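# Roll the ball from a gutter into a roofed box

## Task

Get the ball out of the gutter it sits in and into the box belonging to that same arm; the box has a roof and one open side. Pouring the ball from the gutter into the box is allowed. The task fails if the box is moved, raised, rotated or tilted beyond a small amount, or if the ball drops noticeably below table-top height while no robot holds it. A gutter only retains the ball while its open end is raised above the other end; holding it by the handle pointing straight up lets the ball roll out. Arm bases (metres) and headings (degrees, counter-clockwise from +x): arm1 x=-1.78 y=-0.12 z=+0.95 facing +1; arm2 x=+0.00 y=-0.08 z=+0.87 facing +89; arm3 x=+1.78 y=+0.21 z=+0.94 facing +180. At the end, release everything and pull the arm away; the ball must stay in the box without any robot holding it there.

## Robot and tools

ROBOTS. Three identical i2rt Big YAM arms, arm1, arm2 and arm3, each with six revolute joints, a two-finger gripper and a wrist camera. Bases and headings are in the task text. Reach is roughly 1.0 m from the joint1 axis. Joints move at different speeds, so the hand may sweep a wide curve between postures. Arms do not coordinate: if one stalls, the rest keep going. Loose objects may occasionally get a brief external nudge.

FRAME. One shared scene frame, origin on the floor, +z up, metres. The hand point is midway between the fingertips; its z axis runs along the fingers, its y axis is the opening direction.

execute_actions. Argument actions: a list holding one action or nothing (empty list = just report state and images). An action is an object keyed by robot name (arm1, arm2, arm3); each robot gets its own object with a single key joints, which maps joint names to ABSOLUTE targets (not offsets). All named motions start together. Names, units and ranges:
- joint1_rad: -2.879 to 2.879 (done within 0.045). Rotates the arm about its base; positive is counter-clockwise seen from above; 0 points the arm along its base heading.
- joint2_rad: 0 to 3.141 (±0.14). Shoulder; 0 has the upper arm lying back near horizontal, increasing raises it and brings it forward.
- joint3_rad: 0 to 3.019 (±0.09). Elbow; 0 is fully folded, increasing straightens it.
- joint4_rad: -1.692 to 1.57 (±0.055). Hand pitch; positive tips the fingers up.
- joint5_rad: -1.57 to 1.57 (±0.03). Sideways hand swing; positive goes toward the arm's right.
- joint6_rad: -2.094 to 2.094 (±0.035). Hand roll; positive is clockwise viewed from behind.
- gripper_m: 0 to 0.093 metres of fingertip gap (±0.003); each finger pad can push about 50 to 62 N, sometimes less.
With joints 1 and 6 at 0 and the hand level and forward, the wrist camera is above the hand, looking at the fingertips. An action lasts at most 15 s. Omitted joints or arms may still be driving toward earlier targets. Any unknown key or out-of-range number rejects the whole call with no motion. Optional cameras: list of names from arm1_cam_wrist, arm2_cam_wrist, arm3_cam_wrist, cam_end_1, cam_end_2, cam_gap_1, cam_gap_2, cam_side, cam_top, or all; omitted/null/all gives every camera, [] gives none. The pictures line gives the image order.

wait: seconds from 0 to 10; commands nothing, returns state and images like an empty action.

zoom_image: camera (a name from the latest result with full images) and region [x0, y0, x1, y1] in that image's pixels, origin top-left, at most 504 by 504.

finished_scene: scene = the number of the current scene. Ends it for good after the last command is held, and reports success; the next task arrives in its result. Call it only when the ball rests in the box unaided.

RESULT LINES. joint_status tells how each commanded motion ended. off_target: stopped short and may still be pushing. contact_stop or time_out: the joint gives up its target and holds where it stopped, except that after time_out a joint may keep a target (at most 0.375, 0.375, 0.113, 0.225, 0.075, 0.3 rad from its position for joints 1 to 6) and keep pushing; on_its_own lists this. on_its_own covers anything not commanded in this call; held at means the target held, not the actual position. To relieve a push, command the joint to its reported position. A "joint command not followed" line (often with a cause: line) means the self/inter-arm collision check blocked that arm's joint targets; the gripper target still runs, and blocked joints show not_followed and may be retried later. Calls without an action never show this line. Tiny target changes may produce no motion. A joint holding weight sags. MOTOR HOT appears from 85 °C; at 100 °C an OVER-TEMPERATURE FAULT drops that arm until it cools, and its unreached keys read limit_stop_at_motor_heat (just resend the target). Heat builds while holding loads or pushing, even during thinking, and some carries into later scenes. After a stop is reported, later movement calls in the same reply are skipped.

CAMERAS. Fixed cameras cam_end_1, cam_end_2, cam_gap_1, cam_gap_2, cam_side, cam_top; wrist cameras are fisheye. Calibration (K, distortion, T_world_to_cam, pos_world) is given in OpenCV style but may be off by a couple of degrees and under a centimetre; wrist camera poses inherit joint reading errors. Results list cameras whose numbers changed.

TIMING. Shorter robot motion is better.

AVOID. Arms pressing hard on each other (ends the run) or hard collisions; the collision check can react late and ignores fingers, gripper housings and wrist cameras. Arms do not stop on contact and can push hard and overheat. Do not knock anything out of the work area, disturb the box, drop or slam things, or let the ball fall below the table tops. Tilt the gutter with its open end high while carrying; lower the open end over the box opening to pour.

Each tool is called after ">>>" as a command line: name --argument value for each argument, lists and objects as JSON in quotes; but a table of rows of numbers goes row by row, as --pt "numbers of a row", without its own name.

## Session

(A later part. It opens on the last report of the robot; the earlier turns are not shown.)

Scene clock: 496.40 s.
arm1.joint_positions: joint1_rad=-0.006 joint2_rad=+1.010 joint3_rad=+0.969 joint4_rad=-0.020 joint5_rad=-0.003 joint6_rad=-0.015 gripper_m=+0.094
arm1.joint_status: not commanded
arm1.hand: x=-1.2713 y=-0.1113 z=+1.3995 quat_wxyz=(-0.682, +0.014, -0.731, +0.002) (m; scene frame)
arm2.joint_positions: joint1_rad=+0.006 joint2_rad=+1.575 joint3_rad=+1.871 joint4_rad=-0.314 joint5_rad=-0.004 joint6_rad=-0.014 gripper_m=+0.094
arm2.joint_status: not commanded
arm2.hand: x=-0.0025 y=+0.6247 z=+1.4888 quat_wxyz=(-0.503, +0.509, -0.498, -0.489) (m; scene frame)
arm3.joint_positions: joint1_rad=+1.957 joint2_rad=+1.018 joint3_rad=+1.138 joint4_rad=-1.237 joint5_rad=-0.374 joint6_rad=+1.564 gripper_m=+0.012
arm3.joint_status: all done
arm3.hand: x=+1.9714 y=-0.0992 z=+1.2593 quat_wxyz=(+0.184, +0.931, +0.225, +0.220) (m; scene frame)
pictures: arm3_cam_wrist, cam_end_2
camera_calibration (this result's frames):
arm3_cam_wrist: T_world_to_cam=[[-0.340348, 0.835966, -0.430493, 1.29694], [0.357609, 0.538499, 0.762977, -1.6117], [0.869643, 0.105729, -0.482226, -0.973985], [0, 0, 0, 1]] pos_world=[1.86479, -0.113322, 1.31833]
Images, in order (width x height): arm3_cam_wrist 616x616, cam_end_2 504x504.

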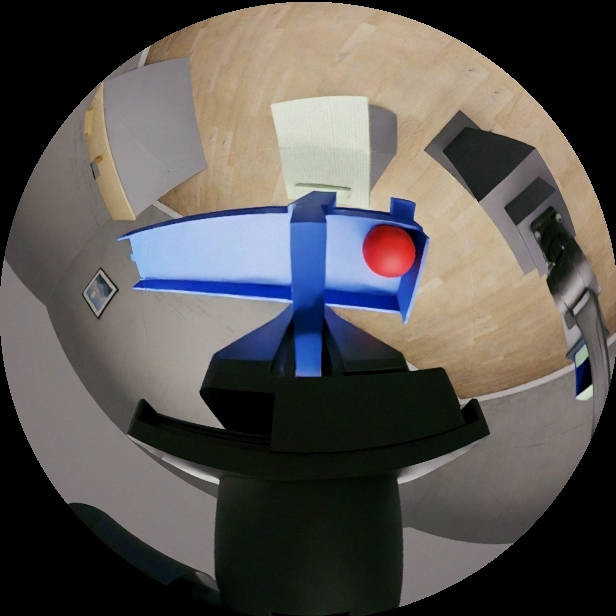

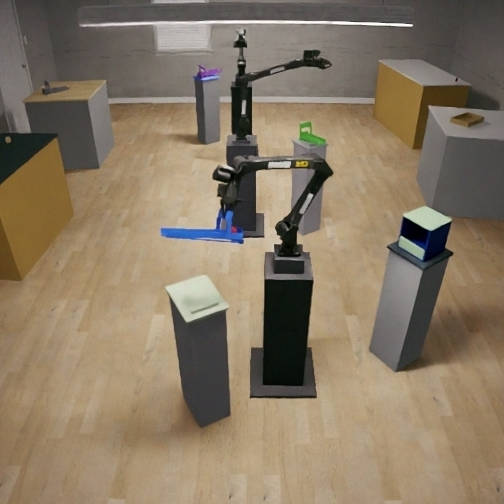

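>>> execute_actions --actions '[{"arm3":{"joints":{"joint1_rad":-1.35,"joint5_rad":0.0}}}]' --cameras '["arm3_cam_wrist","cam_end_2","cam_side"]'

Scene clock: 518.47 s.
arm1.joint_positions: joint1_rad=-0.006 joint2_rad=+1.010 joint3_rad=+0.969 joint4_rad=-0.020 joint5_rad=-0.003 joint6_rad=-0.015 gripper_m=+0.094
arm1.joint_status: not commanded
arm1.hand: x=-1.2713 y=-0.1113 z=+1.3995 quat_wxyz=(-0.682, +0.014, -0.731, +0.002) (m; scene frame)
arm2.joint_positions: joint1_rad=+0.006 joint2_rad=+1.575 joint3_rad=+1.871 joint4_rad=-0.314 joint5_rad=-0.004 joint6_rad=-0.014 gripper_m=+0.094
arm2.joint_status: not commanded
arm2.hand: x=-0.0025 y=+0.6247 z=+1.4888 quat_wxyz=(-0.503, +0.509, -0.498, -0.489) (m; scene frame)
arm3.joint_positions: joint1_rad=-1.344 joint2_rad=+1.024 joint3_rad=+1.138 joint4_rad=-1.235 joint5_rad=+0.000 joint6_rad=+1.566 gripper_m=+0.012
arm3.joint_status: all done
arm3.hand: x=+1.6988 y=+0.5749 z=+1.2464 quat_wxyz=(+0.023, +0.110, -0.969, -0.222) (m; scene frame)
pictures: arm3_cam_wrist, cam_end_2, cam_side
camera_calibration (this result's frames):
arm3_cam_wrist: T_world_to_cam=[[0.200981, -0.882932, -0.424309, 0.695916], [-0.732868, -0.422938, 0.532943, 0.824569], [-0.650008, 0.203851, -0.732075, 2.02223], [0, 0, 0, 1]] pos_world=[1.7789, 0.550955, 1.33626]
Images, in order (width x height): arm3_cam_wrist 616x616, cam_end_2 504x504, cam_side 504x504.

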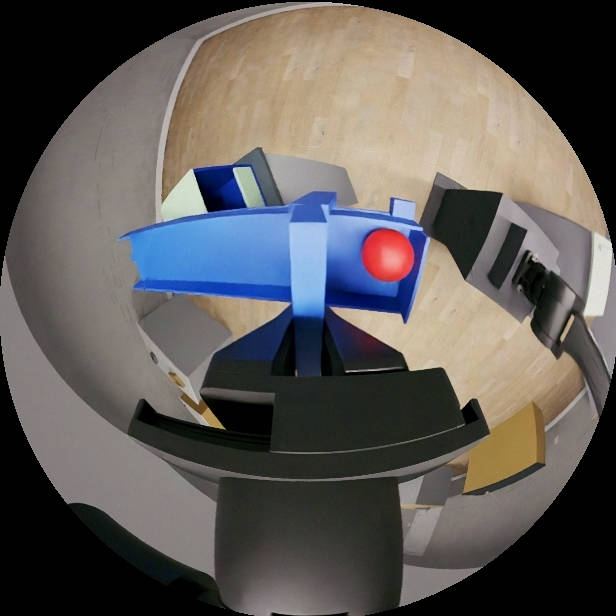

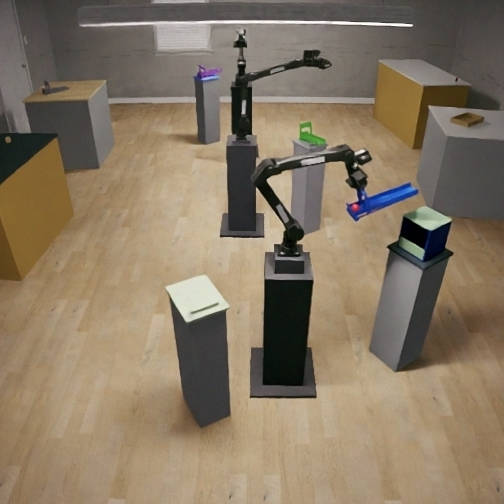

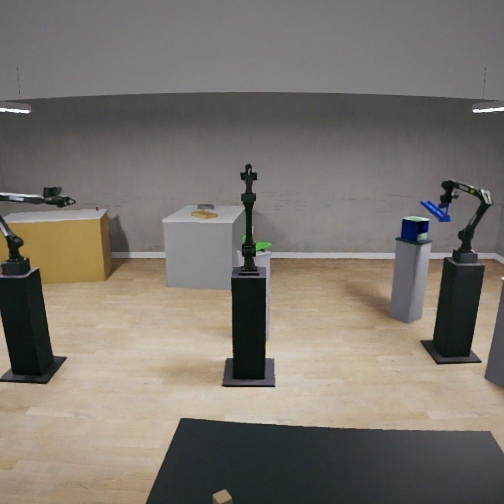

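>>> zoom_image --camera "arm3_cam_wrist" --region '[140, 130, 300, 250]'

Region (140, 130, 300, 250) of arm3_cam_wrist's 616x616 image, scaled by 3.150, with more detail than that image has; it fills the top 378 rows of this view, and the rest is white.

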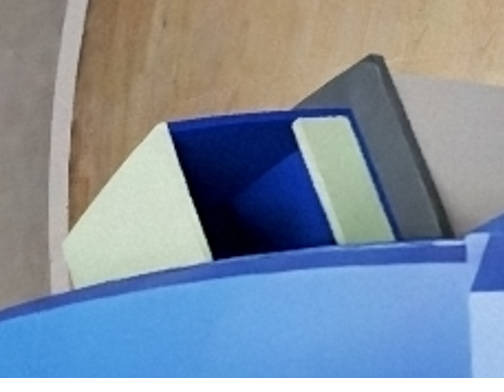

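>>> zoom_image --camera "arm3_cam_wrist" --region '[100, 200, 240, 320]'

>>> zoom_image --camera "cam_end_2" --region '[330, 150, 470, 270]'

Region (100, 200, 240, 320) of arm3_cam_wrist's 616x616 image, scaled by 3.600, with more detail than that image has; it fills the top 432 rows of this view, and the rest is white.

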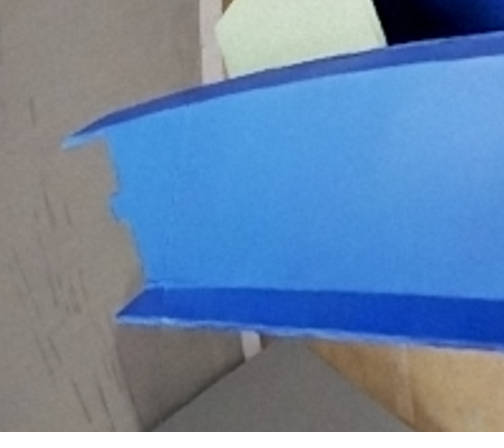

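Region (330, 150, 470, 270) of cam_end_2's 504x504 image, scaled by 3.600, with more detail than that image has; it fills the top 432 rows of this view, and the rest is white.

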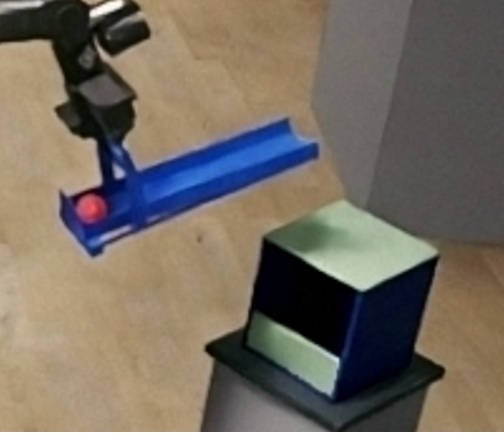

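>>> execute_actions --actions '[{"arm3":{"joints":{"joint1_rad":-0.75,"joint4_rad":-1.0}}}]' --cameras '["arm3_cam_wrist"]'

>>> execute_actions --actions '[{"arm3":{"joints":{"joint2_rad":1.02,"joint3_rad":0.68,"joint4_rad":-0.89}}}]' --cameras '["arm3_cam_wrist","cam_end_2"]'

Scene clock: 639.67 s.
arm1.joint_positions: joint1_rad=-0.006 joint2_rad=+1.010 joint3_rad=+0.969 joint4_rad=-0.020 joint5_rad=-0.003 joint6_rad=-0.015 gripper_m=+0.094
arm1.joint_status: not commanded
arm1.hand: x=-1.2713 y=-0.1113 z=+1.3995 quat_wxyz=(-0.682, +0.014, -0.731, +0.002) (m; scene frame)
arm2.joint_positions: joint1_rad=+0.006 joint2_rad=+1.575 joint3_rad=+1.871 joint4_rad=-0.314 joint5_rad=-0.004 joint6_rad=-0.014 gripper_m=+0.094
arm2.joint_status: not commanded
arm2.hand: x=-0.0025 y=+0.6247 z=+1.4888 quat_wxyz=(-0.503, +0.509, -0.498, -0.489) (m; scene frame)
arm3.joint_positions: joint1_rad=-0.756 joint2_rad=+1.024 joint3_rad=+1.138 joint4_rad=-1.025 joint5_rad=-0.002 joint6_rad=+1.566 gripper_m=+0.012
arm3.joint_status: all done
arm3.hand: x=+1.4803 y=+0.4999 z=+1.2730 quat_wxyz=(+0.127, +0.375, -0.869, -0.298) (m; scene frame)
pictures: arm3_cam_wrist
camera_calibration (this result's frames):
arm3_cam_wrist: T_world_to_cam=[[0.578813, -0.548968, -0.603001, 0.186108], [-0.296754, -0.830559, 0.471285, 0.255187], [-0.759548, -0.0938427, -0.643646, 2.11331], [0, 0, 0, 1]] pos_world=[1.57316, 0.512433, 1.35218]
Images, in order (width x height): arm3_cam_wrist 616x616.

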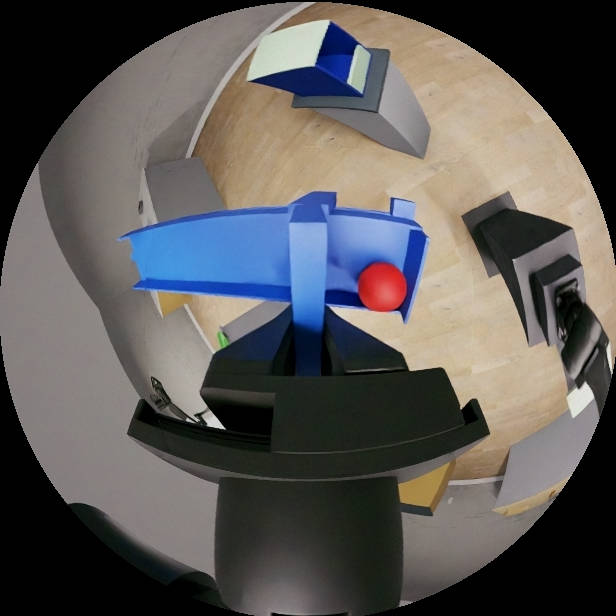

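Scene clock: 641.00 s.
arm1.joint_positions: joint1_rad=-0.006 joint2_rad=+1.010 joint3_rad=+0.969 joint4_rad=-0.020 joint5_rad=-0.003 joint6_rad=-0.015 gripper_m=+0.094
arm1.joint_status: not commanded
arm1.hand: x=-1.2713 y=-0.1113 z=+1.3995 quat_wxyz=(-0.682, +0.014, -0.731, +0.002) (m; scene frame)
arm2.joint_positions: joint1_rad=+0.006 joint2_rad=+1.575 joint3_rad=+1.871 joint4_rad=-0.314 joint5_rad=-0.004 joint6_rad=-0.014 gripper_m=+0.094
arm2.joint_status: not commanded
arm2.hand: x=-0.0025 y=+0.6247 z=+1.4888 quat_wxyz=(-0.503, +0.509, -0.498, -0.489) (m; scene frame)
arm3.joint_positions: joint1_rad=-0.756 joint2_rad=+1.026 joint3_rad=+0.673 joint4_rad=-0.906 joint5_rad=-0.002 joint6_rad=+1.566 gripper_m=+0.012
arm3.joint_status: all done
arm3.hand: x=+1.5501 y=+0.4339 z=+1.0580 quat_wxyz=(+0.061, +0.391, -0.907, -0.142) (m; scene frame)
pictures: arm3_cam_wrist, cam_end_2
camera_calibration (this result's frames):
arm3_cam_wrist: T_world_to_cam=[[0.692614, -0.658595, -0.294174, -0.475694], [-0.429405, -0.704165, 0.565475, 0.373513], [-0.579566, -0.265336, -0.770519, 1.95143], [0, 0, 0, 1]] pos_world=[1.62084, 0.46751, 1.15246]
Images, in order (width x height): arm3_cam_wrist 616x616, cam_end_2 504x504.

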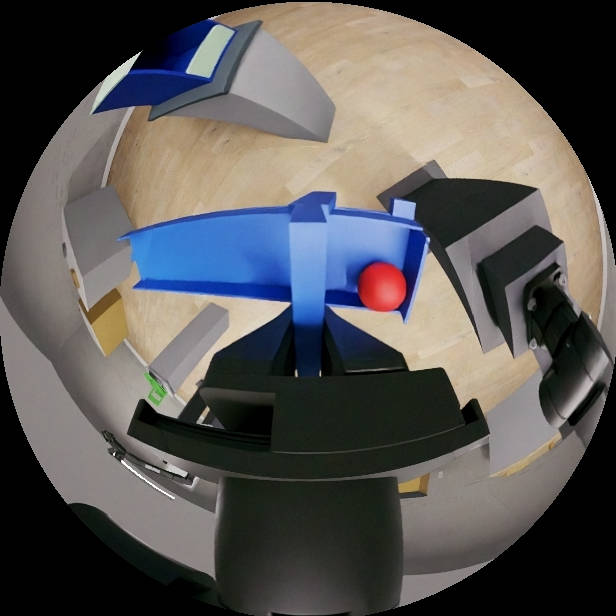

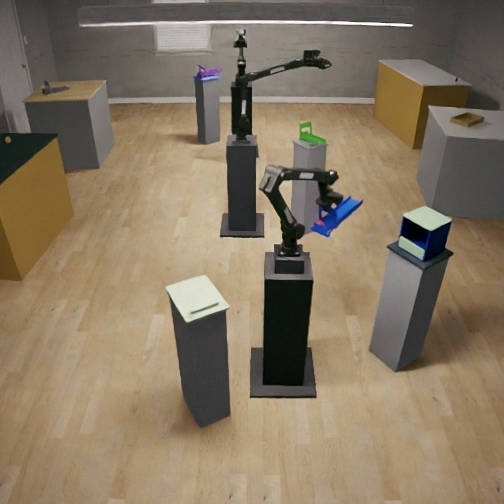

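>>> zoom_image --camera "arm3_cam_wrist" --region '[80, 10, 280, 130]'

Region (80, 10, 280, 130) of arm3_cam_wrist's 616x616 image, scaled by 2.520, with more detail than that image has; it fills the top 302 rows of this view, and the rest is white.

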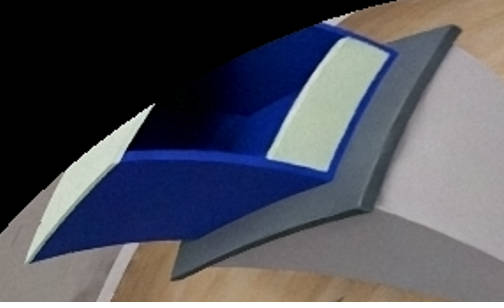

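>>> execute_actions --actions '[{"arm3":{"joints":{"joint1_rad":-1.0,"joint2_rad":0.94,"joint3_rad":0.605}}}]' --cameras '["arm3_cam_wrist","cam_end_2"]'

Scene clock: 691.87 s.
arm1.joint_positions: joint1_rad=-0.006 joint2_rad=+1.010 joint3_rad=+0.969 joint4_rad=-0.020 joint5_rad=-0.003 joint6_rad=-0.015 gripper_m=+0.094
arm1.joint_status: not commanded
arm1.hand: x=-1.2713 y=-0.1113 z=+1.3995 quat_wxyz=(-0.682, +0.014, -0.731, +0.002) (m; scene frame)
arm2.joint_positions: joint1_rad=+0.006 joint2_rad=+1.575 joint3_rad=+1.871 joint4_rad=-0.314 joint5_rad=-0.004 joint6_rad=-0.014 gripper_m=+0.094
arm2.joint_status: not commanded
arm2.hand: x=-0.0025 y=+0.6247 z=+1.4888 quat_wxyz=(-0.503, +0.509, -0.498, -0.489) (m; scene frame)
arm3.joint_positions: joint1_rad=-0.993 joint2_rad=+0.958 joint3_rad=+0.603 joint4_rad=-0.902 joint5_rad=+0.000 joint6_rad=+1.566 gripper_m=+0.012
arm3.joint_status: all done
arm3.hand: x=+1.6212 y=+0.4618 z=+1.0475 quat_wxyz=(+0.043, +0.281, -0.947, -0.150) (m; scene frame)
pictures: arm3_cam_wrist, cam_end_2
camera_calibration (this result's frames):
arm3_cam_wrist: T_world_to_cam=[[0.518258, -0.801899, -0.297264, -0.157557], [-0.583285, -0.585626, 0.562868, 0.627141], [-0.625449, -0.118321, -0.771242, 1.99919], [0, 0, 0, 1]] pos_world=[1.69785, 0.477471, 1.14202]
Images, in order (width x height): arm3_cam_wrist 616x616, cam_end_2 504x504.

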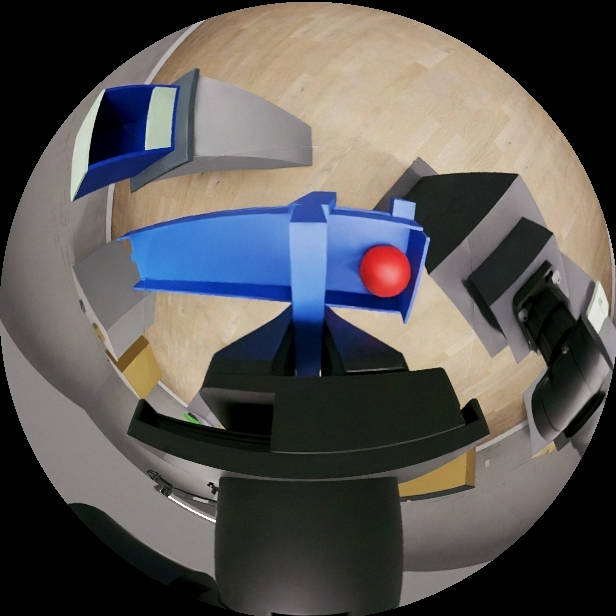

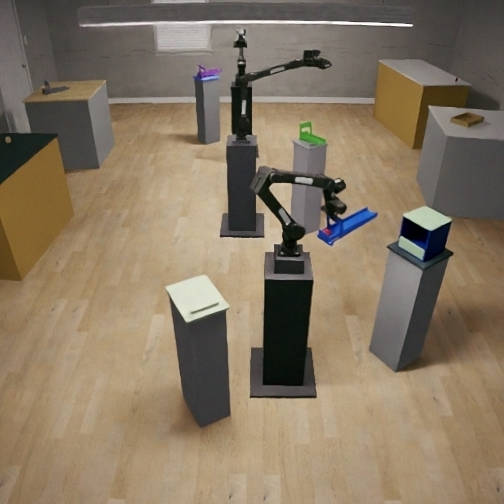

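>>> zoom_image --camera "arm3_cam_wrist" --region '[60, 55, 220, 215]'

Region (60, 55, 220, 215) of arm3_cam_wrist's 616x616 image, scaled by 3.150, with more detail than that image has.

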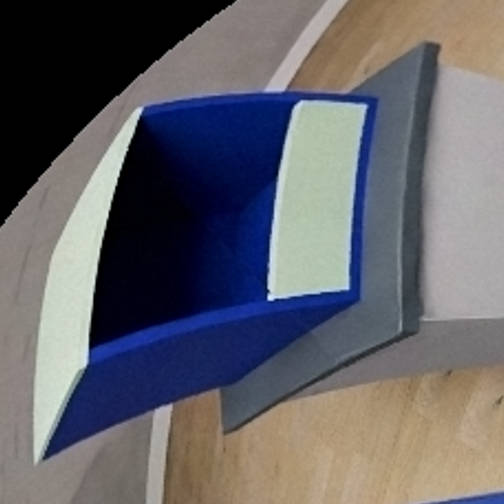

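>>> execute_actions --actions '[{"arm3":{"joints":{"joint1_rad":-1.398}}}]' --cameras '["arm3_cam_wrist","cam_end_2","cam_side"]'

Scene clock: 763.07 s.
arm1.joint_positions: joint1_rad=-0.006 joint2_rad=+1.010 joint3_rad=+0.969 joint4_rad=-0.020 joint5_rad=-0.003 joint6_rad=-0.015 gripper_m=+0.094
arm1.joint_status: not commanded
arm1.hand: x=-1.2713 y=-0.1113 z=+1.3995 quat_wxyz=(-0.682, +0.014, -0.731, +0.002) (m; scene frame)
arm2.joint_positions: joint1_rad=+0.006 joint2_rad=+1.575 joint3_rad=+1.871 joint4_rad=-0.314 joint5_rad=-0.004 joint6_rad=-0.014 gripper_m=+0.094
arm2.joint_status: not commanded
arm2.hand: x=-0.0025 y=+0.6247 z=+1.4888 quat_wxyz=(-0.503, +0.509, -0.498, -0.489) (m; scene frame)
arm3.joint_positions: joint1_rad=-1.389 joint2_rad=+0.958 joint3_rad=+0.603 joint4_rad=-0.902 joint5_rad=+0.000 joint6_rad=+1.566 gripper_m=+0.012
arm3.joint_status: all done
arm3.hand: x=+1.7290 y=+0.5039 z=+1.0478 quat_wxyz=(+0.012, +0.089, -0.984, -0.156) (m; scene frame)
pictures: arm3_cam_wrist, cam_end_2, cam_side
camera_calibration (this result's frames):
arm3_cam_wrist: T_world_to_cam=[[0.168162, -0.939543, -0.298296, 0.496122], [-0.764304, -0.315377, 0.562473, 0.891716], [-0.622544, 0.133402, -0.771131, 1.93988], [0, 0, 0, 1]] pos_world=[1.80577, 0.488571, 1.14233]
Images, in order (width x height): arm3_cam_wrist 616x616, cam_end_2 504x504, cam_side 504x504.

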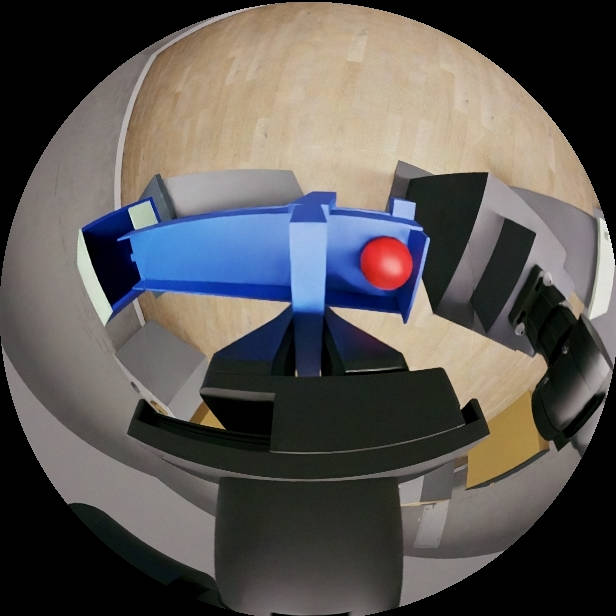

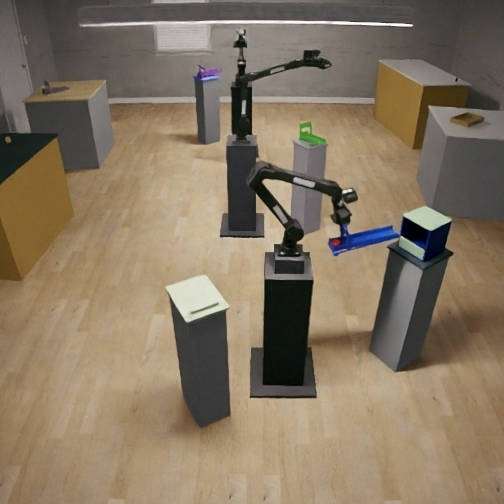

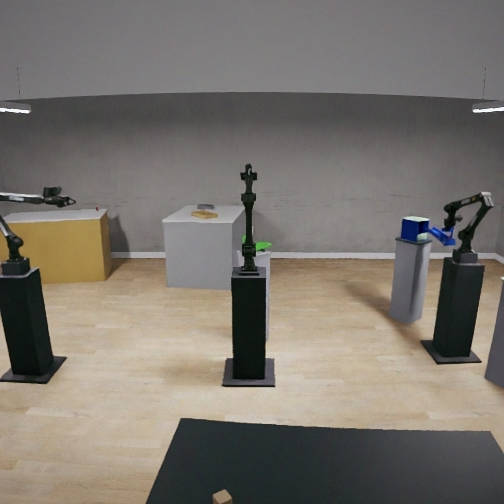

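>>> zoom_image --camera "arm3_cam_wrist" --region '[65, 180, 225, 340]'

>>> zoom_image --camera "cam_end_2" --region '[320, 170, 470, 290]'

Region (65, 180, 225, 340) of arm3_cam_wrist's 616x616 image, scaled by 3.150, with more detail than that image has.

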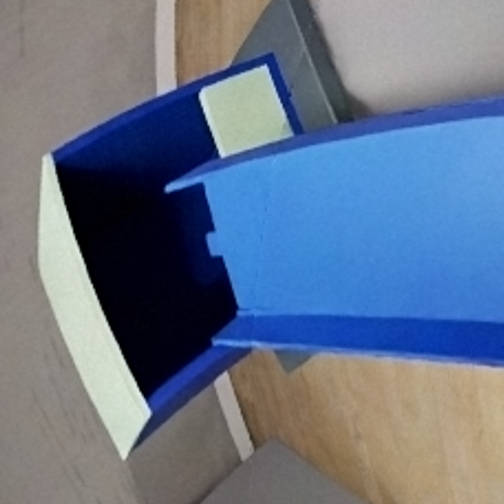

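Region (320, 170, 470, 290) of cam_end_2's 504x504 image, scaled by 3.360, with more detail than that image has; it fills the top 403 rows of this view, and the rest is white.

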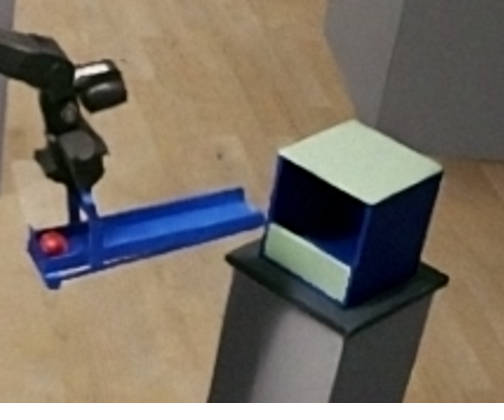

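>>> execute_actions --actions '[]' --cameras '["arm3_cam_wrist","cam_gap_2","cam_side","cam_end_2"]'

Scene clock: 799.97 s.
arm1.joint_positions: joint1_rad=-0.006 joint2_rad=+1.010 joint3_rad=+0.969 joint4_rad=-0.020 joint5_rad=-0.003 joint6_rad=-0.015 gripper_m=+0.094
arm1.joint_status: not commanded
arm1.hand: x=-1.2713 y=-0.1113 z=+1.3995 quat_wxyz=(-0.682, +0.014, -0.731, +0.002) (m; scene frame)
arm2.joint_positions: joint1_rad=+0.006 joint2_rad=+1.575 joint3_rad=+1.871 joint4_rad=-0.314 joint5_rad=-0.004 joint6_rad=-0.014 gripper_m=+0.094
arm2.joint_status: not commanded
arm2.hand: x=-0.0025 y=+0.6247 z=+1.4888 quat_wxyz=(-0.503, +0.509, -0.498, -0.489) (m; scene frame)
arm3.joint_positions: joint1_rad=-1.389 joint2_rad=+0.958 joint3_rad=+0.603 joint4_rad=-0.902 joint5_rad=+0.000 joint6_rad=+1.566 gripper_m=+0.012
arm3.joint_status: all done
arm3.hand: x=+1.7290 y=+0.5039 z=+1.0478 quat_wxyz=(+0.012, +0.089, -0.984, -0.156) (m; scene frame)
pictures: arm3_cam_wrist, cam_end_2, cam_gap_2, cam_side
camera_calibration (this result's frames):
arm3_cam_wrist: T_world_to_cam=[[0.167787, -0.93961, -0.298297, 0.496806], [-0.764353, -0.315089, 0.562568, 0.891556], [-0.622585, 0.133612, -0.771062, 1.93977], [0, 0, 0, 1]] pos_world=[1.80578, 0.488545, 1.14232]
Images, in order (width x height): arm3_cam_wrist 616x616, cam_end_2 504x504, cam_gap_2 504x504, cam_side 504x504.

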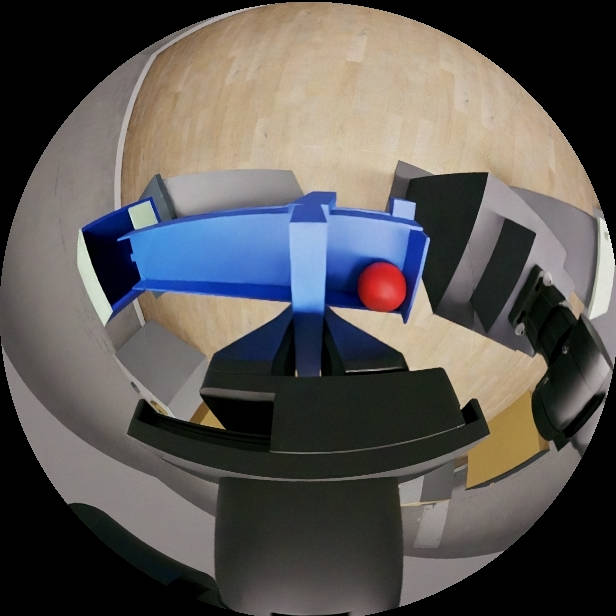

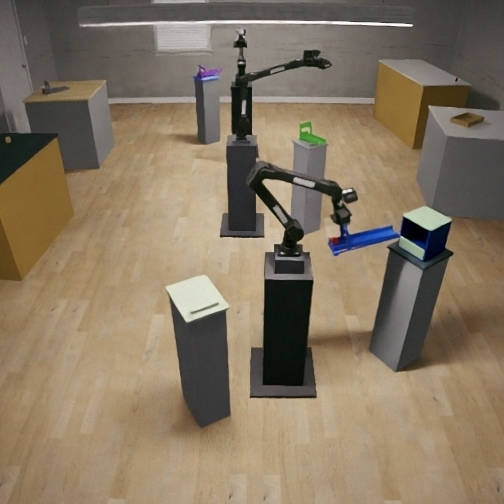

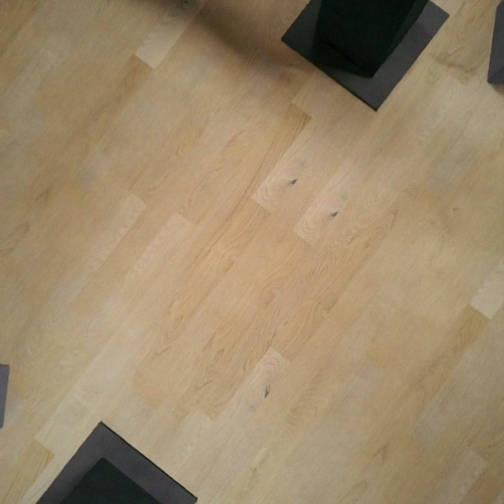

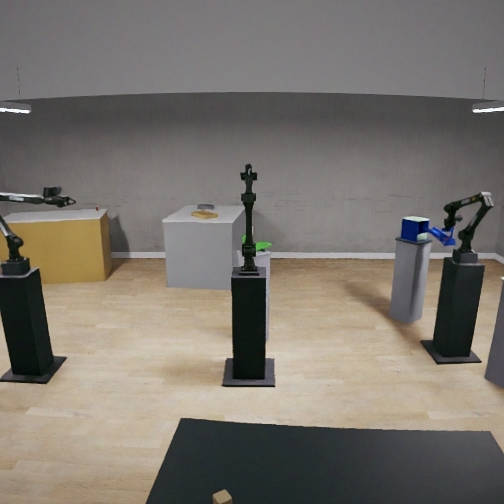

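>>> execute_actions --actions '[{"arm3":{"joints":{"joint2_rad":1.105,"joint3_rad":0.725,"joint4_rad":-0.85}}}]' --cameras '["arm3_cam_wrist","cam_end_2"]'

Scene clock: 878.47 s.
arm1.joint_positions: joint1_rad=-0.006 joint2_rad=+1.010 joint3_rad=+0.969 joint4_rad=-0.020 joint5_rad=-0.003 joint6_rad=-0.015 gripper_m=+0.094
arm1.joint_status: not commanded
arm1.hand: x=-1.2713 y=-0.1113 z=+1.3995 quat_wxyz=(-0.682, +0.014, -0.731, +0.002) (m; scene frame)
arm2.joint_positions: joint1_rad=+0.006 joint2_rad=+1.575 joint3_rad=+1.871 joint4_rad=-0.314 joint5_rad=-0.004 joint6_rad=-0.014 gripper_m=+0.094
arm2.joint_status: not commanded
arm2.hand: x=-0.0025 y=+0.6247 z=+1.4888 quat_wxyz=(-0.503, +0.509, -0.498, -0.489) (m; scene frame)
arm3.joint_positions: joint1_rad=-1.389 joint2_rad=+1.112 joint3_rad=+0.657 joint4_rad=-0.865 joint5_rad=+0.000 joint6_rad=+1.566 gripper_m=+0.012
arm3.joint_status: all done
arm3.hand: x=+1.7247 y=+0.5290 z=+1.0292 quat_wxyz=(+0.009, +0.089, -0.988, -0.125) (m; scene frame)
pictures: arm3_cam_wrist, cam_end_2
camera_calibration (this result's frames):
arm3_cam_wrist: T_world_to_cam=[[0.170568, -0.956345, -0.237298, 0.456857], [-0.770659, -0.279544, 0.572661, 0.888287], [-0.613997, 0.085198, -0.784697, 1.94416], [0, 0, 0, 1]] pos_world=[1.80035, 0.51959, 1.1253]
Images, in order (width x height): arm3_cam_wrist 616x616, cam_end_2 504x504.

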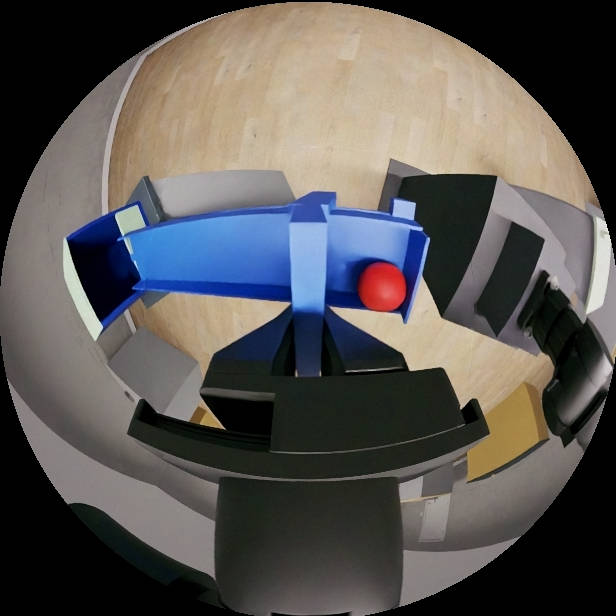

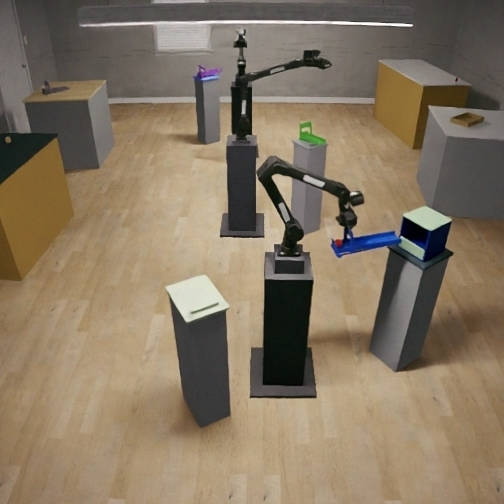

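>>> execute_actions --actions '[]' --cameras '[]'

Scene clock: 886.87 s.
arm1.joint_positions: joint1_rad=-0.006 joint2_rad=+1.010 joint3_rad=+0.969 joint4_rad=-0.020 joint5_rad=-0.003 joint6_rad=-0.015 gripper_m=+0.094
arm1.joint_status: not commanded
arm1.hand: x=-1.2713 y=-0.1113 z=+1.3995 quat_wxyz=(-0.682, +0.014, -0.731, +0.002) (m; scene frame)
arm2.joint_positions: joint1_rad=+0.006 joint2_rad=+1.575 joint3_rad=+1.871 joint4_rad=-0.314 joint5_rad=-0.004 joint6_rad=-0.014 gripper_m=+0.094
arm2.joint_status: not commanded
arm2.hand: x=-0.0025 y=+0.6247 z=+1.4888 quat_wxyz=(-0.503, +0.509, -0.498, -0.489) (m; scene frame)
arm3.joint_positions: joint1_rad=-1.389 joint2_rad=+1.112 joint3_rad=+0.657 joint4_rad=-0.865 joint5_rad=+0.000 joint6_rad=+1.566 gripper_m=+0.012
arm3.joint_status: all done
arm3.hand: x=+1.7247 y=+0.5290 z=+1.0292 quat_wxyz=(+0.009, +0.089, -0.988, -0.125) (m; scene frame)
pictures: none
No camera images: the call's "cameras" was empty. Leave "cameras" out to get every camera's image.

>>> execute_actions --actions '[{"arm3":{"joints":{"joint3_rad":0.785,"joint4_rad":-0.84}}}]' --cameras '["arm3_cam_wrist","cam_end_2"]'

Scene clock: 897.77 s.
arm1.joint_positions: joint1_rad=-0.006 joint2_rad=+1.010 joint3_rad=+0.969 joint4_rad=-0.020 joint5_rad=-0.003 joint6_rad=-0.015 gripper_m=+0.094
arm1.joint_status: not commanded
arm1.hand: x=-1.2713 y=-0.1113 z=+1.3995 quat_wxyz=(-0.682, +0.014, -0.731, +0.002) (m; scene frame)
arm2.joint_positions: joint1_rad=+0.006 joint2_rad=+1.575 joint3_rad=+1.871 joint4_rad=-0.314 joint5_rad=-0.004 joint6_rad=-0.014 gripper_m=+0.094
arm2.joint_status: not commanded
arm2.hand: x=-0.0025 y=+0.6247 z=+1.4888 quat_wxyz=(-0.503, +0.509, -0.498, -0.489) (m; scene frame)
arm3.joint_positions: joint1_rad=-1.389 joint2_rad=+1.112 joint3_rad=+0.725 joint4_rad=-0.854 joint5_rad=+0.000 joint6_rad=+1.566 gripper_m=+0.012
arm3.joint_status: all done
arm3.hand: x=+1.7195 y=+0.5576 z=+1.0582 quat_wxyz=(+0.013, +0.088, -0.982, -0.164) (m; scene frame)
pictures: arm3_cam_wrist, cam_end_2
camera_calibration (this result's frames):
arm3_cam_wrist: T_world_to_cam=[[0.167016, -0.935011, -0.312826, 0.566112], [-0.76285, -0.323554, 0.559796, 0.900416], [-0.624632, 0.145144, -0.767312, 1.92783], [0, 0, 0, 1]] pos_world=[1.79652, 0.540841, 1.15229]
Images, in order (width x height): arm3_cam_wrist 616x616, cam_end_2 504x504.

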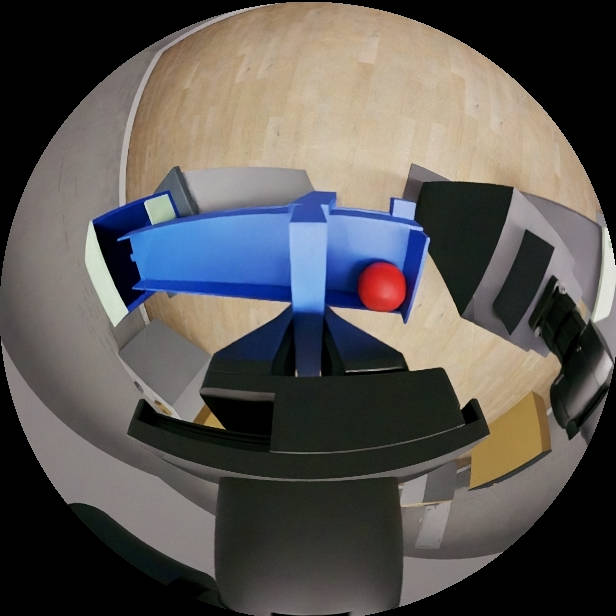

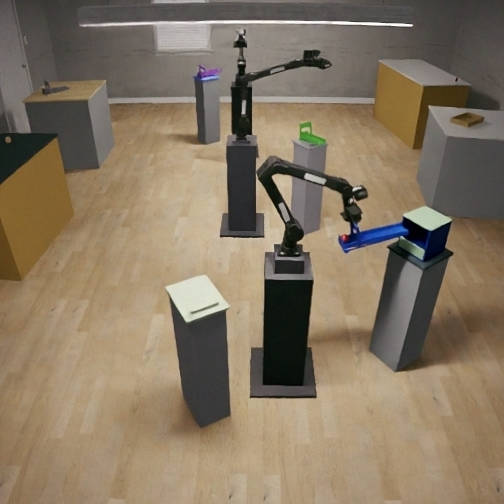

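>>> zoom_image --camera "arm3_cam_wrist" --region '[70, 160, 230, 340]'

>>> zoom_image --camera "cam_end_2" --region '[330, 180, 470, 290]'

Region (70, 160, 230, 340) of arm3_cam_wrist's 616x616 image, scaled by 2.800, with more detail than that image has.

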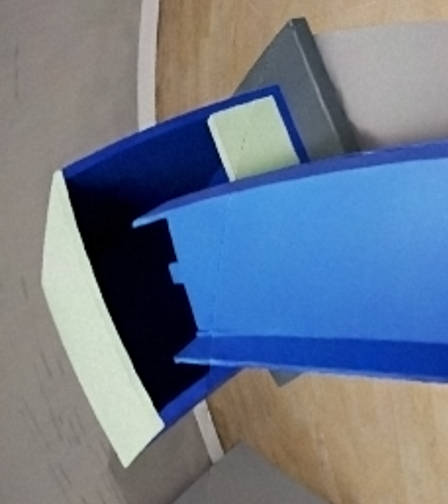

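Region (330, 180, 470, 290) of cam_end_2's 504x504 image, scaled by 3.600, with more detail than that image has; it fills the top 396 rows of this view, and the rest is white.

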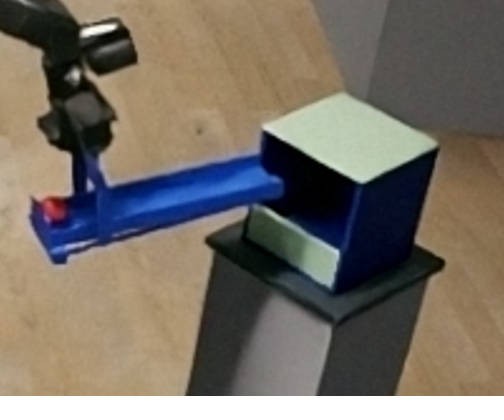

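>>> execute_actions --actions '[{"arm3":{"joints":{"joint2_rad":1.165,"joint3_rad":0.80}}}]' --cameras '["arm3_cam_wrist","cam_end_2"]'

Scene clock: 974.80 s.
arm1.joint_positions: joint1_rad=-0.006 joint2_rad=+1.010 joint3_rad=+0.969 joint4_rad=-0.020 joint5_rad=-0.003 joint6_rad=-0.015 gripper_m=+0.094
arm1.joint_status: not commanded
arm1.hand: x=-1.2713 y=-0.1113 z=+1.3995 quat_wxyz=(-0.682, +0.014, -0.731, +0.002) (m; scene frame)
arm2.joint_positions: joint1_rad=+0.006 joint2_rad=+1.575 joint3_rad=+1.871 joint4_rad=-0.314 joint5_rad=-0.004 joint6_rad=-0.014 gripper_m=+0.094
arm2.joint_status: not commanded
arm2.hand: x=-0.0025 y=+0.6247 z=+1.4888 quat_wxyz=(-0.503, +0.509, -0.498, -0.489) (m; scene frame)
arm3.joint_positions: joint1_rad=-1.389 joint2_rad=+1.166 joint3_rad=+0.730 joint4_rad=-0.854 joint5_rad=+0.000 joint6_rad=+1.566 gripper_m=+0.012
arm3.joint_status: all done
arm3.hand: x=+1.7193 y=+0.5588 z=+1.0427 quat_wxyz=(+0.011, +0.089, -0.986, -0.139) (m; scene frame)
pictures: arm3_cam_wrist, cam_end_2
camera_calibration (this result's frames):
arm3_cam_wrist: T_world_to_cam=[[0.169362, -0.949056, -0.265726, 0.517128], [-0.767721, -0.29611, 0.568264, 0.89361], [-0.617998, 0.107761, -0.778759, 1.93701], [0, 0, 0, 1]] pos_world=[1.79553, 0.546656, 1.13807]
Images, in order (width x height): arm3_cam_wrist 616x616, cam_end_2 504x504.

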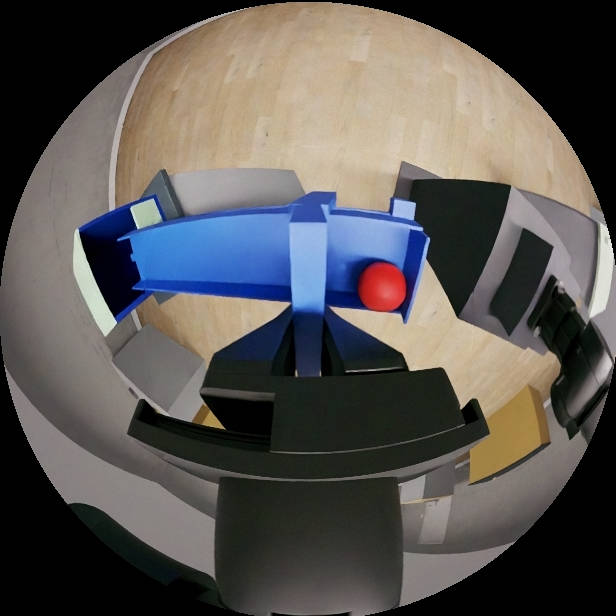

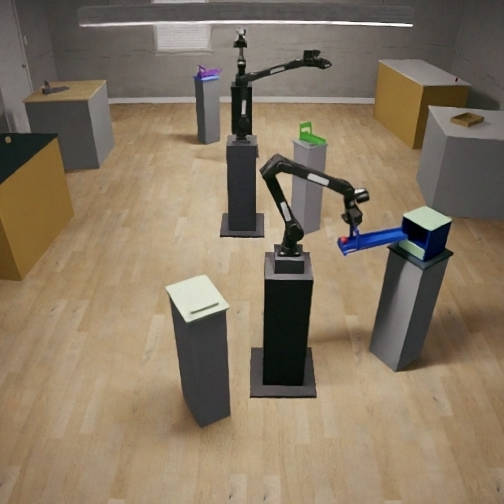

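>>> execute_actions --actions '[{"arm3":{"joints":{"joint2_rad":1.232,"joint3_rad":0.86,"joint4_rad":-0.808}}}]' --cameras '["arm3_cam_wrist","cam_end_2"]'

Scene clock: 984.30 s.
arm1.joint_positions: joint1_rad=-0.006 joint2_rad=+1.010 joint3_rad=+0.969 joint4_rad=-0.020 joint5_rad=-0.003 joint6_rad=-0.015 gripper_m=+0.094
arm1.joint_status: not commanded
arm1.hand: x=-1.2713 y=-0.1113 z=+1.3995 quat_wxyz=(-0.682, +0.014, -0.731, +0.002) (m; scene frame)
arm2.joint_positions: joint1_rad=+0.006 joint2_rad=+1.575 joint3_rad=+1.871 joint4_rad=-0.314 joint5_rad=-0.004 joint6_rad=-0.014 gripper_m=+0.094
arm2.joint_status: not commanded
arm2.hand: x=-0.0025 y=+0.6247 z=+1.4888 quat_wxyz=(-0.503, +0.509, -0.498, -0.489) (m; scene frame)
arm3.joint_positions: joint1_rad=-1.389 joint2_rad=+1.231 joint3_rad=+0.797 joint4_rad=-0.822 joint5_rad=+0.000 joint6_rad=+1.566 gripper_m=+0.012
arm3.joint_status: all done
arm3.hand: x=+1.7136 y=+0.5912 z=+1.0509 quat_wxyz=(+0.012, +0.089, -0.984, -0.156) (m; scene frame)
pictures: arm3_cam_wrist, cam_end_2
camera_calibration (this result's frames):
arm3_cam_wrist: T_world_to_cam=[[0.167749, -0.939385, -0.299025, 0.583092], [-0.764278, -0.315513, 0.562433, 0.905828], [-0.622687, 0.13419, -0.770878, 1.92049], [0, 0, 0, 1]] pos_world=[1.79036, 0.575837, 1.14536]
Images, in order (width x height): arm3_cam_wrist 616x616, cam_end_2 504x504.

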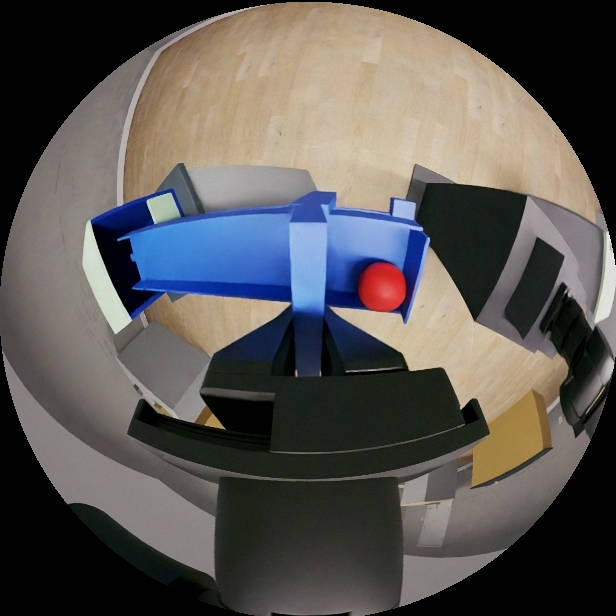

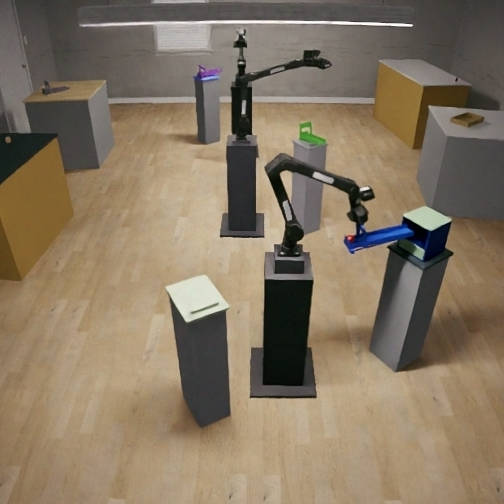

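>>> execute_actions --actions '[{"arm3":{"joints":{"joint2_rad":1.30,"joint3_rad":0.915,"joint4_rad":-0.80}}}]' --cameras '["arm3_cam_wrist","cam_end_2"]'

Scene clock: 999.63 s.
arm1.joint_positions: joint1_rad=-0.006 joint2_rad=+1.010 joint3_rad=+0.969 joint4_rad=-0.020 joint5_rad=-0.003 joint6_rad=-0.015 gripper_m=+0.094
arm1.joint_status: not commanded
arm1.hand: x=-1.2713 y=-0.1113 z=+1.3995 quat_wxyz=(-0.682, +0.014, -0.731, +0.002) (m; scene frame)
arm2.joint_positions: joint1_rad=+0.006 joint2_rad=+1.575 joint3_rad=+1.871 joint4_rad=-0.314 joint5_rad=-0.004 joint6_rad=-0.014 gripper_m=+0.094
arm2.joint_status: not commanded
arm2.hand: x=-0.0025 y=+0.6247 z=+1.4888 quat_wxyz=(-0.503, +0.509, -0.498, -0.489) (m; scene frame)
arm3.joint_positions: joint1_rad=-1.389 joint2_rad=+1.299 joint3_rad=+0.849 joint4_rad=-0.815 joint5_rad=+0.000 joint6_rad=+1.566 gripper_m=+0.012
arm3.joint_status: all done
arm3.hand: x=+1.7099 y=+0.6121 z=+1.0477 quat_wxyz=(+0.012, +0.089, -0.984, -0.152) (m; scene frame)
pictures: arm3_cam_wrist, cam_end_2
camera_calibration (this result's frames):
arm3_cam_wrist: T_world_to_cam=[[0.168212, -0.942155, -0.289911, 0.593758], [-0.76522, -0.310203, 0.564103, 0.907986], [-0.621404, 0.126957, -0.773136, 1.91757], [0, 0, 0, 1]] pos_world=[1.78652, 0.597623, 1.14248]
Images, in order (width x height): arm3_cam_wrist 616x616, cam_end_2 504x504.

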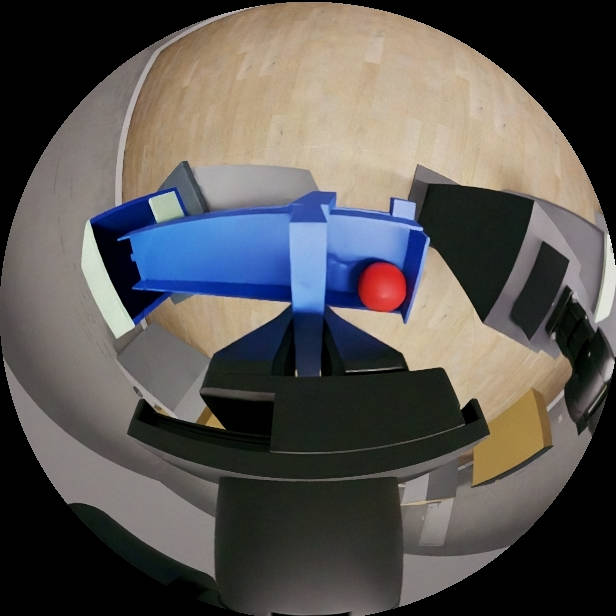

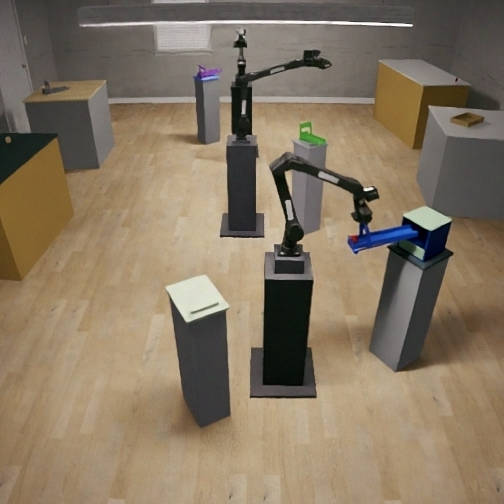

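>>> execute_actions --actions '[{"arm3":{"joints":{"joint2_rad":1.372,"joint3_rad":0.975}}}]' --cameras '["arm3_cam_wrist","cam_end_2"]'

Scene clock: 1004.97 s.
arm1.joint_positions: joint1_rad=-0.006 joint2_rad=+1.010 joint3_rad=+0.969 joint4_rad=-0.020 joint5_rad=-0.003 joint6_rad=-0.015 gripper_m=+0.094
arm1.joint_status: not commanded
arm1.hand: x=-1.2713 y=-0.1113 z=+1.3995 quat_wxyz=(-0.682, +0.014, -0.731, +0.002) (m; scene frame)
arm2.joint_positions: joint1_rad=+0.006 joint2_rad=+1.575 joint3_rad=+1.871 joint4_rad=-0.314 joint5_rad=-0.004 joint6_rad=-0.014 gripper_m=+0.094
arm2.joint_status: not commanded
arm2.hand: x=-0.0025 y=+0.6247 z=+1.4888 quat_wxyz=(-0.503, +0.509, -0.498, -0.489) (m; scene frame)
arm3.joint_positions: joint1_rad=-1.389 joint2_rad=+1.370 joint3_rad=+0.912 joint4_rad=-0.813 joint5_rad=+0.000 joint6_rad=+1.566 gripper_m=+0.012
arm3.joint_status: all done
arm3.hand: x=+1.7057 y=+0.6361 z=+1.0461 quat_wxyz=(+0.011, +0.089, -0.985, -0.149) (m; scene frame)
pictures: arm3_cam_wrist, cam_end_2
camera_calibration (this result's frames):
arm3_cam_wrist: T_world_to_cam=[[0.168501, -0.943883, -0.284064, 0.611061], [-0.765825, -0.306796, 0.565145, 0.910868], [-0.62058, 0.122316, -0.774544, 1.91368], [0, 0, 0, 1]] pos_world=[1.78219, 0.622146, 1.14104]
Images, in order (width x height): arm3_cam_wrist 616x616, cam_end_2 504x504.

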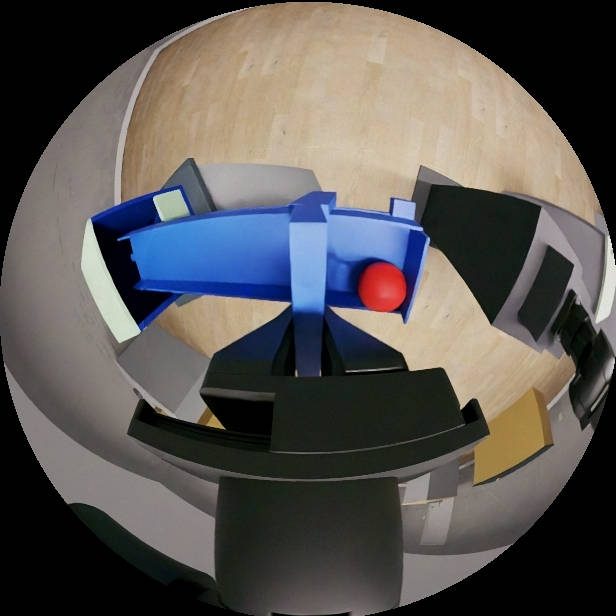

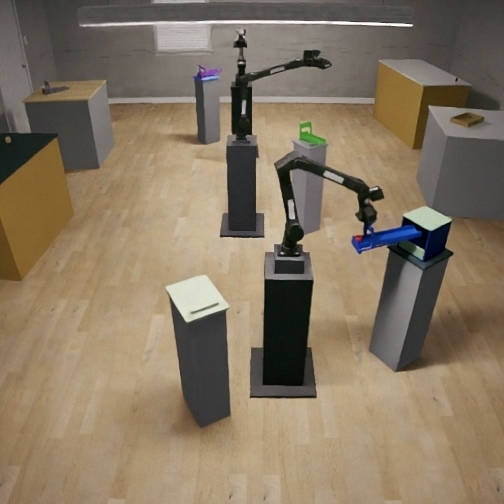

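>>> zoom_image --camera "arm3_cam_wrist" --region '[70, 150, 240, 350]'

>>> zoom_image --camera "cam_end_2" --region '[330, 180, 470, 290]'

Region (70, 150, 240, 350) of arm3_cam_wrist's 616x616 image, scaled by 2.520, with more detail than that image has; it fills the left 428 columns of this view, and the rest is white.

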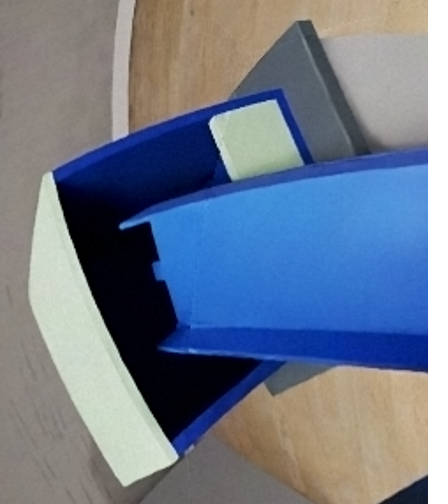

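Region (330, 180, 470, 290) of cam_end_2's 504x504 image, scaled by 3.600, with more detail than that image has; it fills the top 396 rows of this view, and the rest is white.

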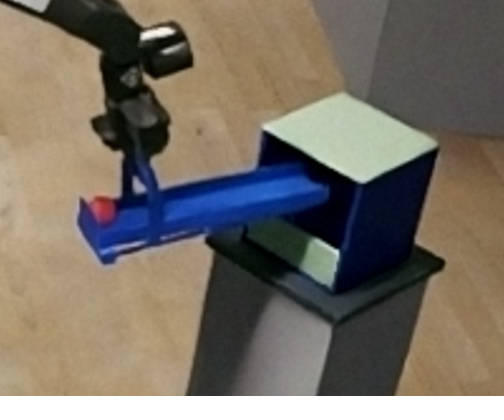

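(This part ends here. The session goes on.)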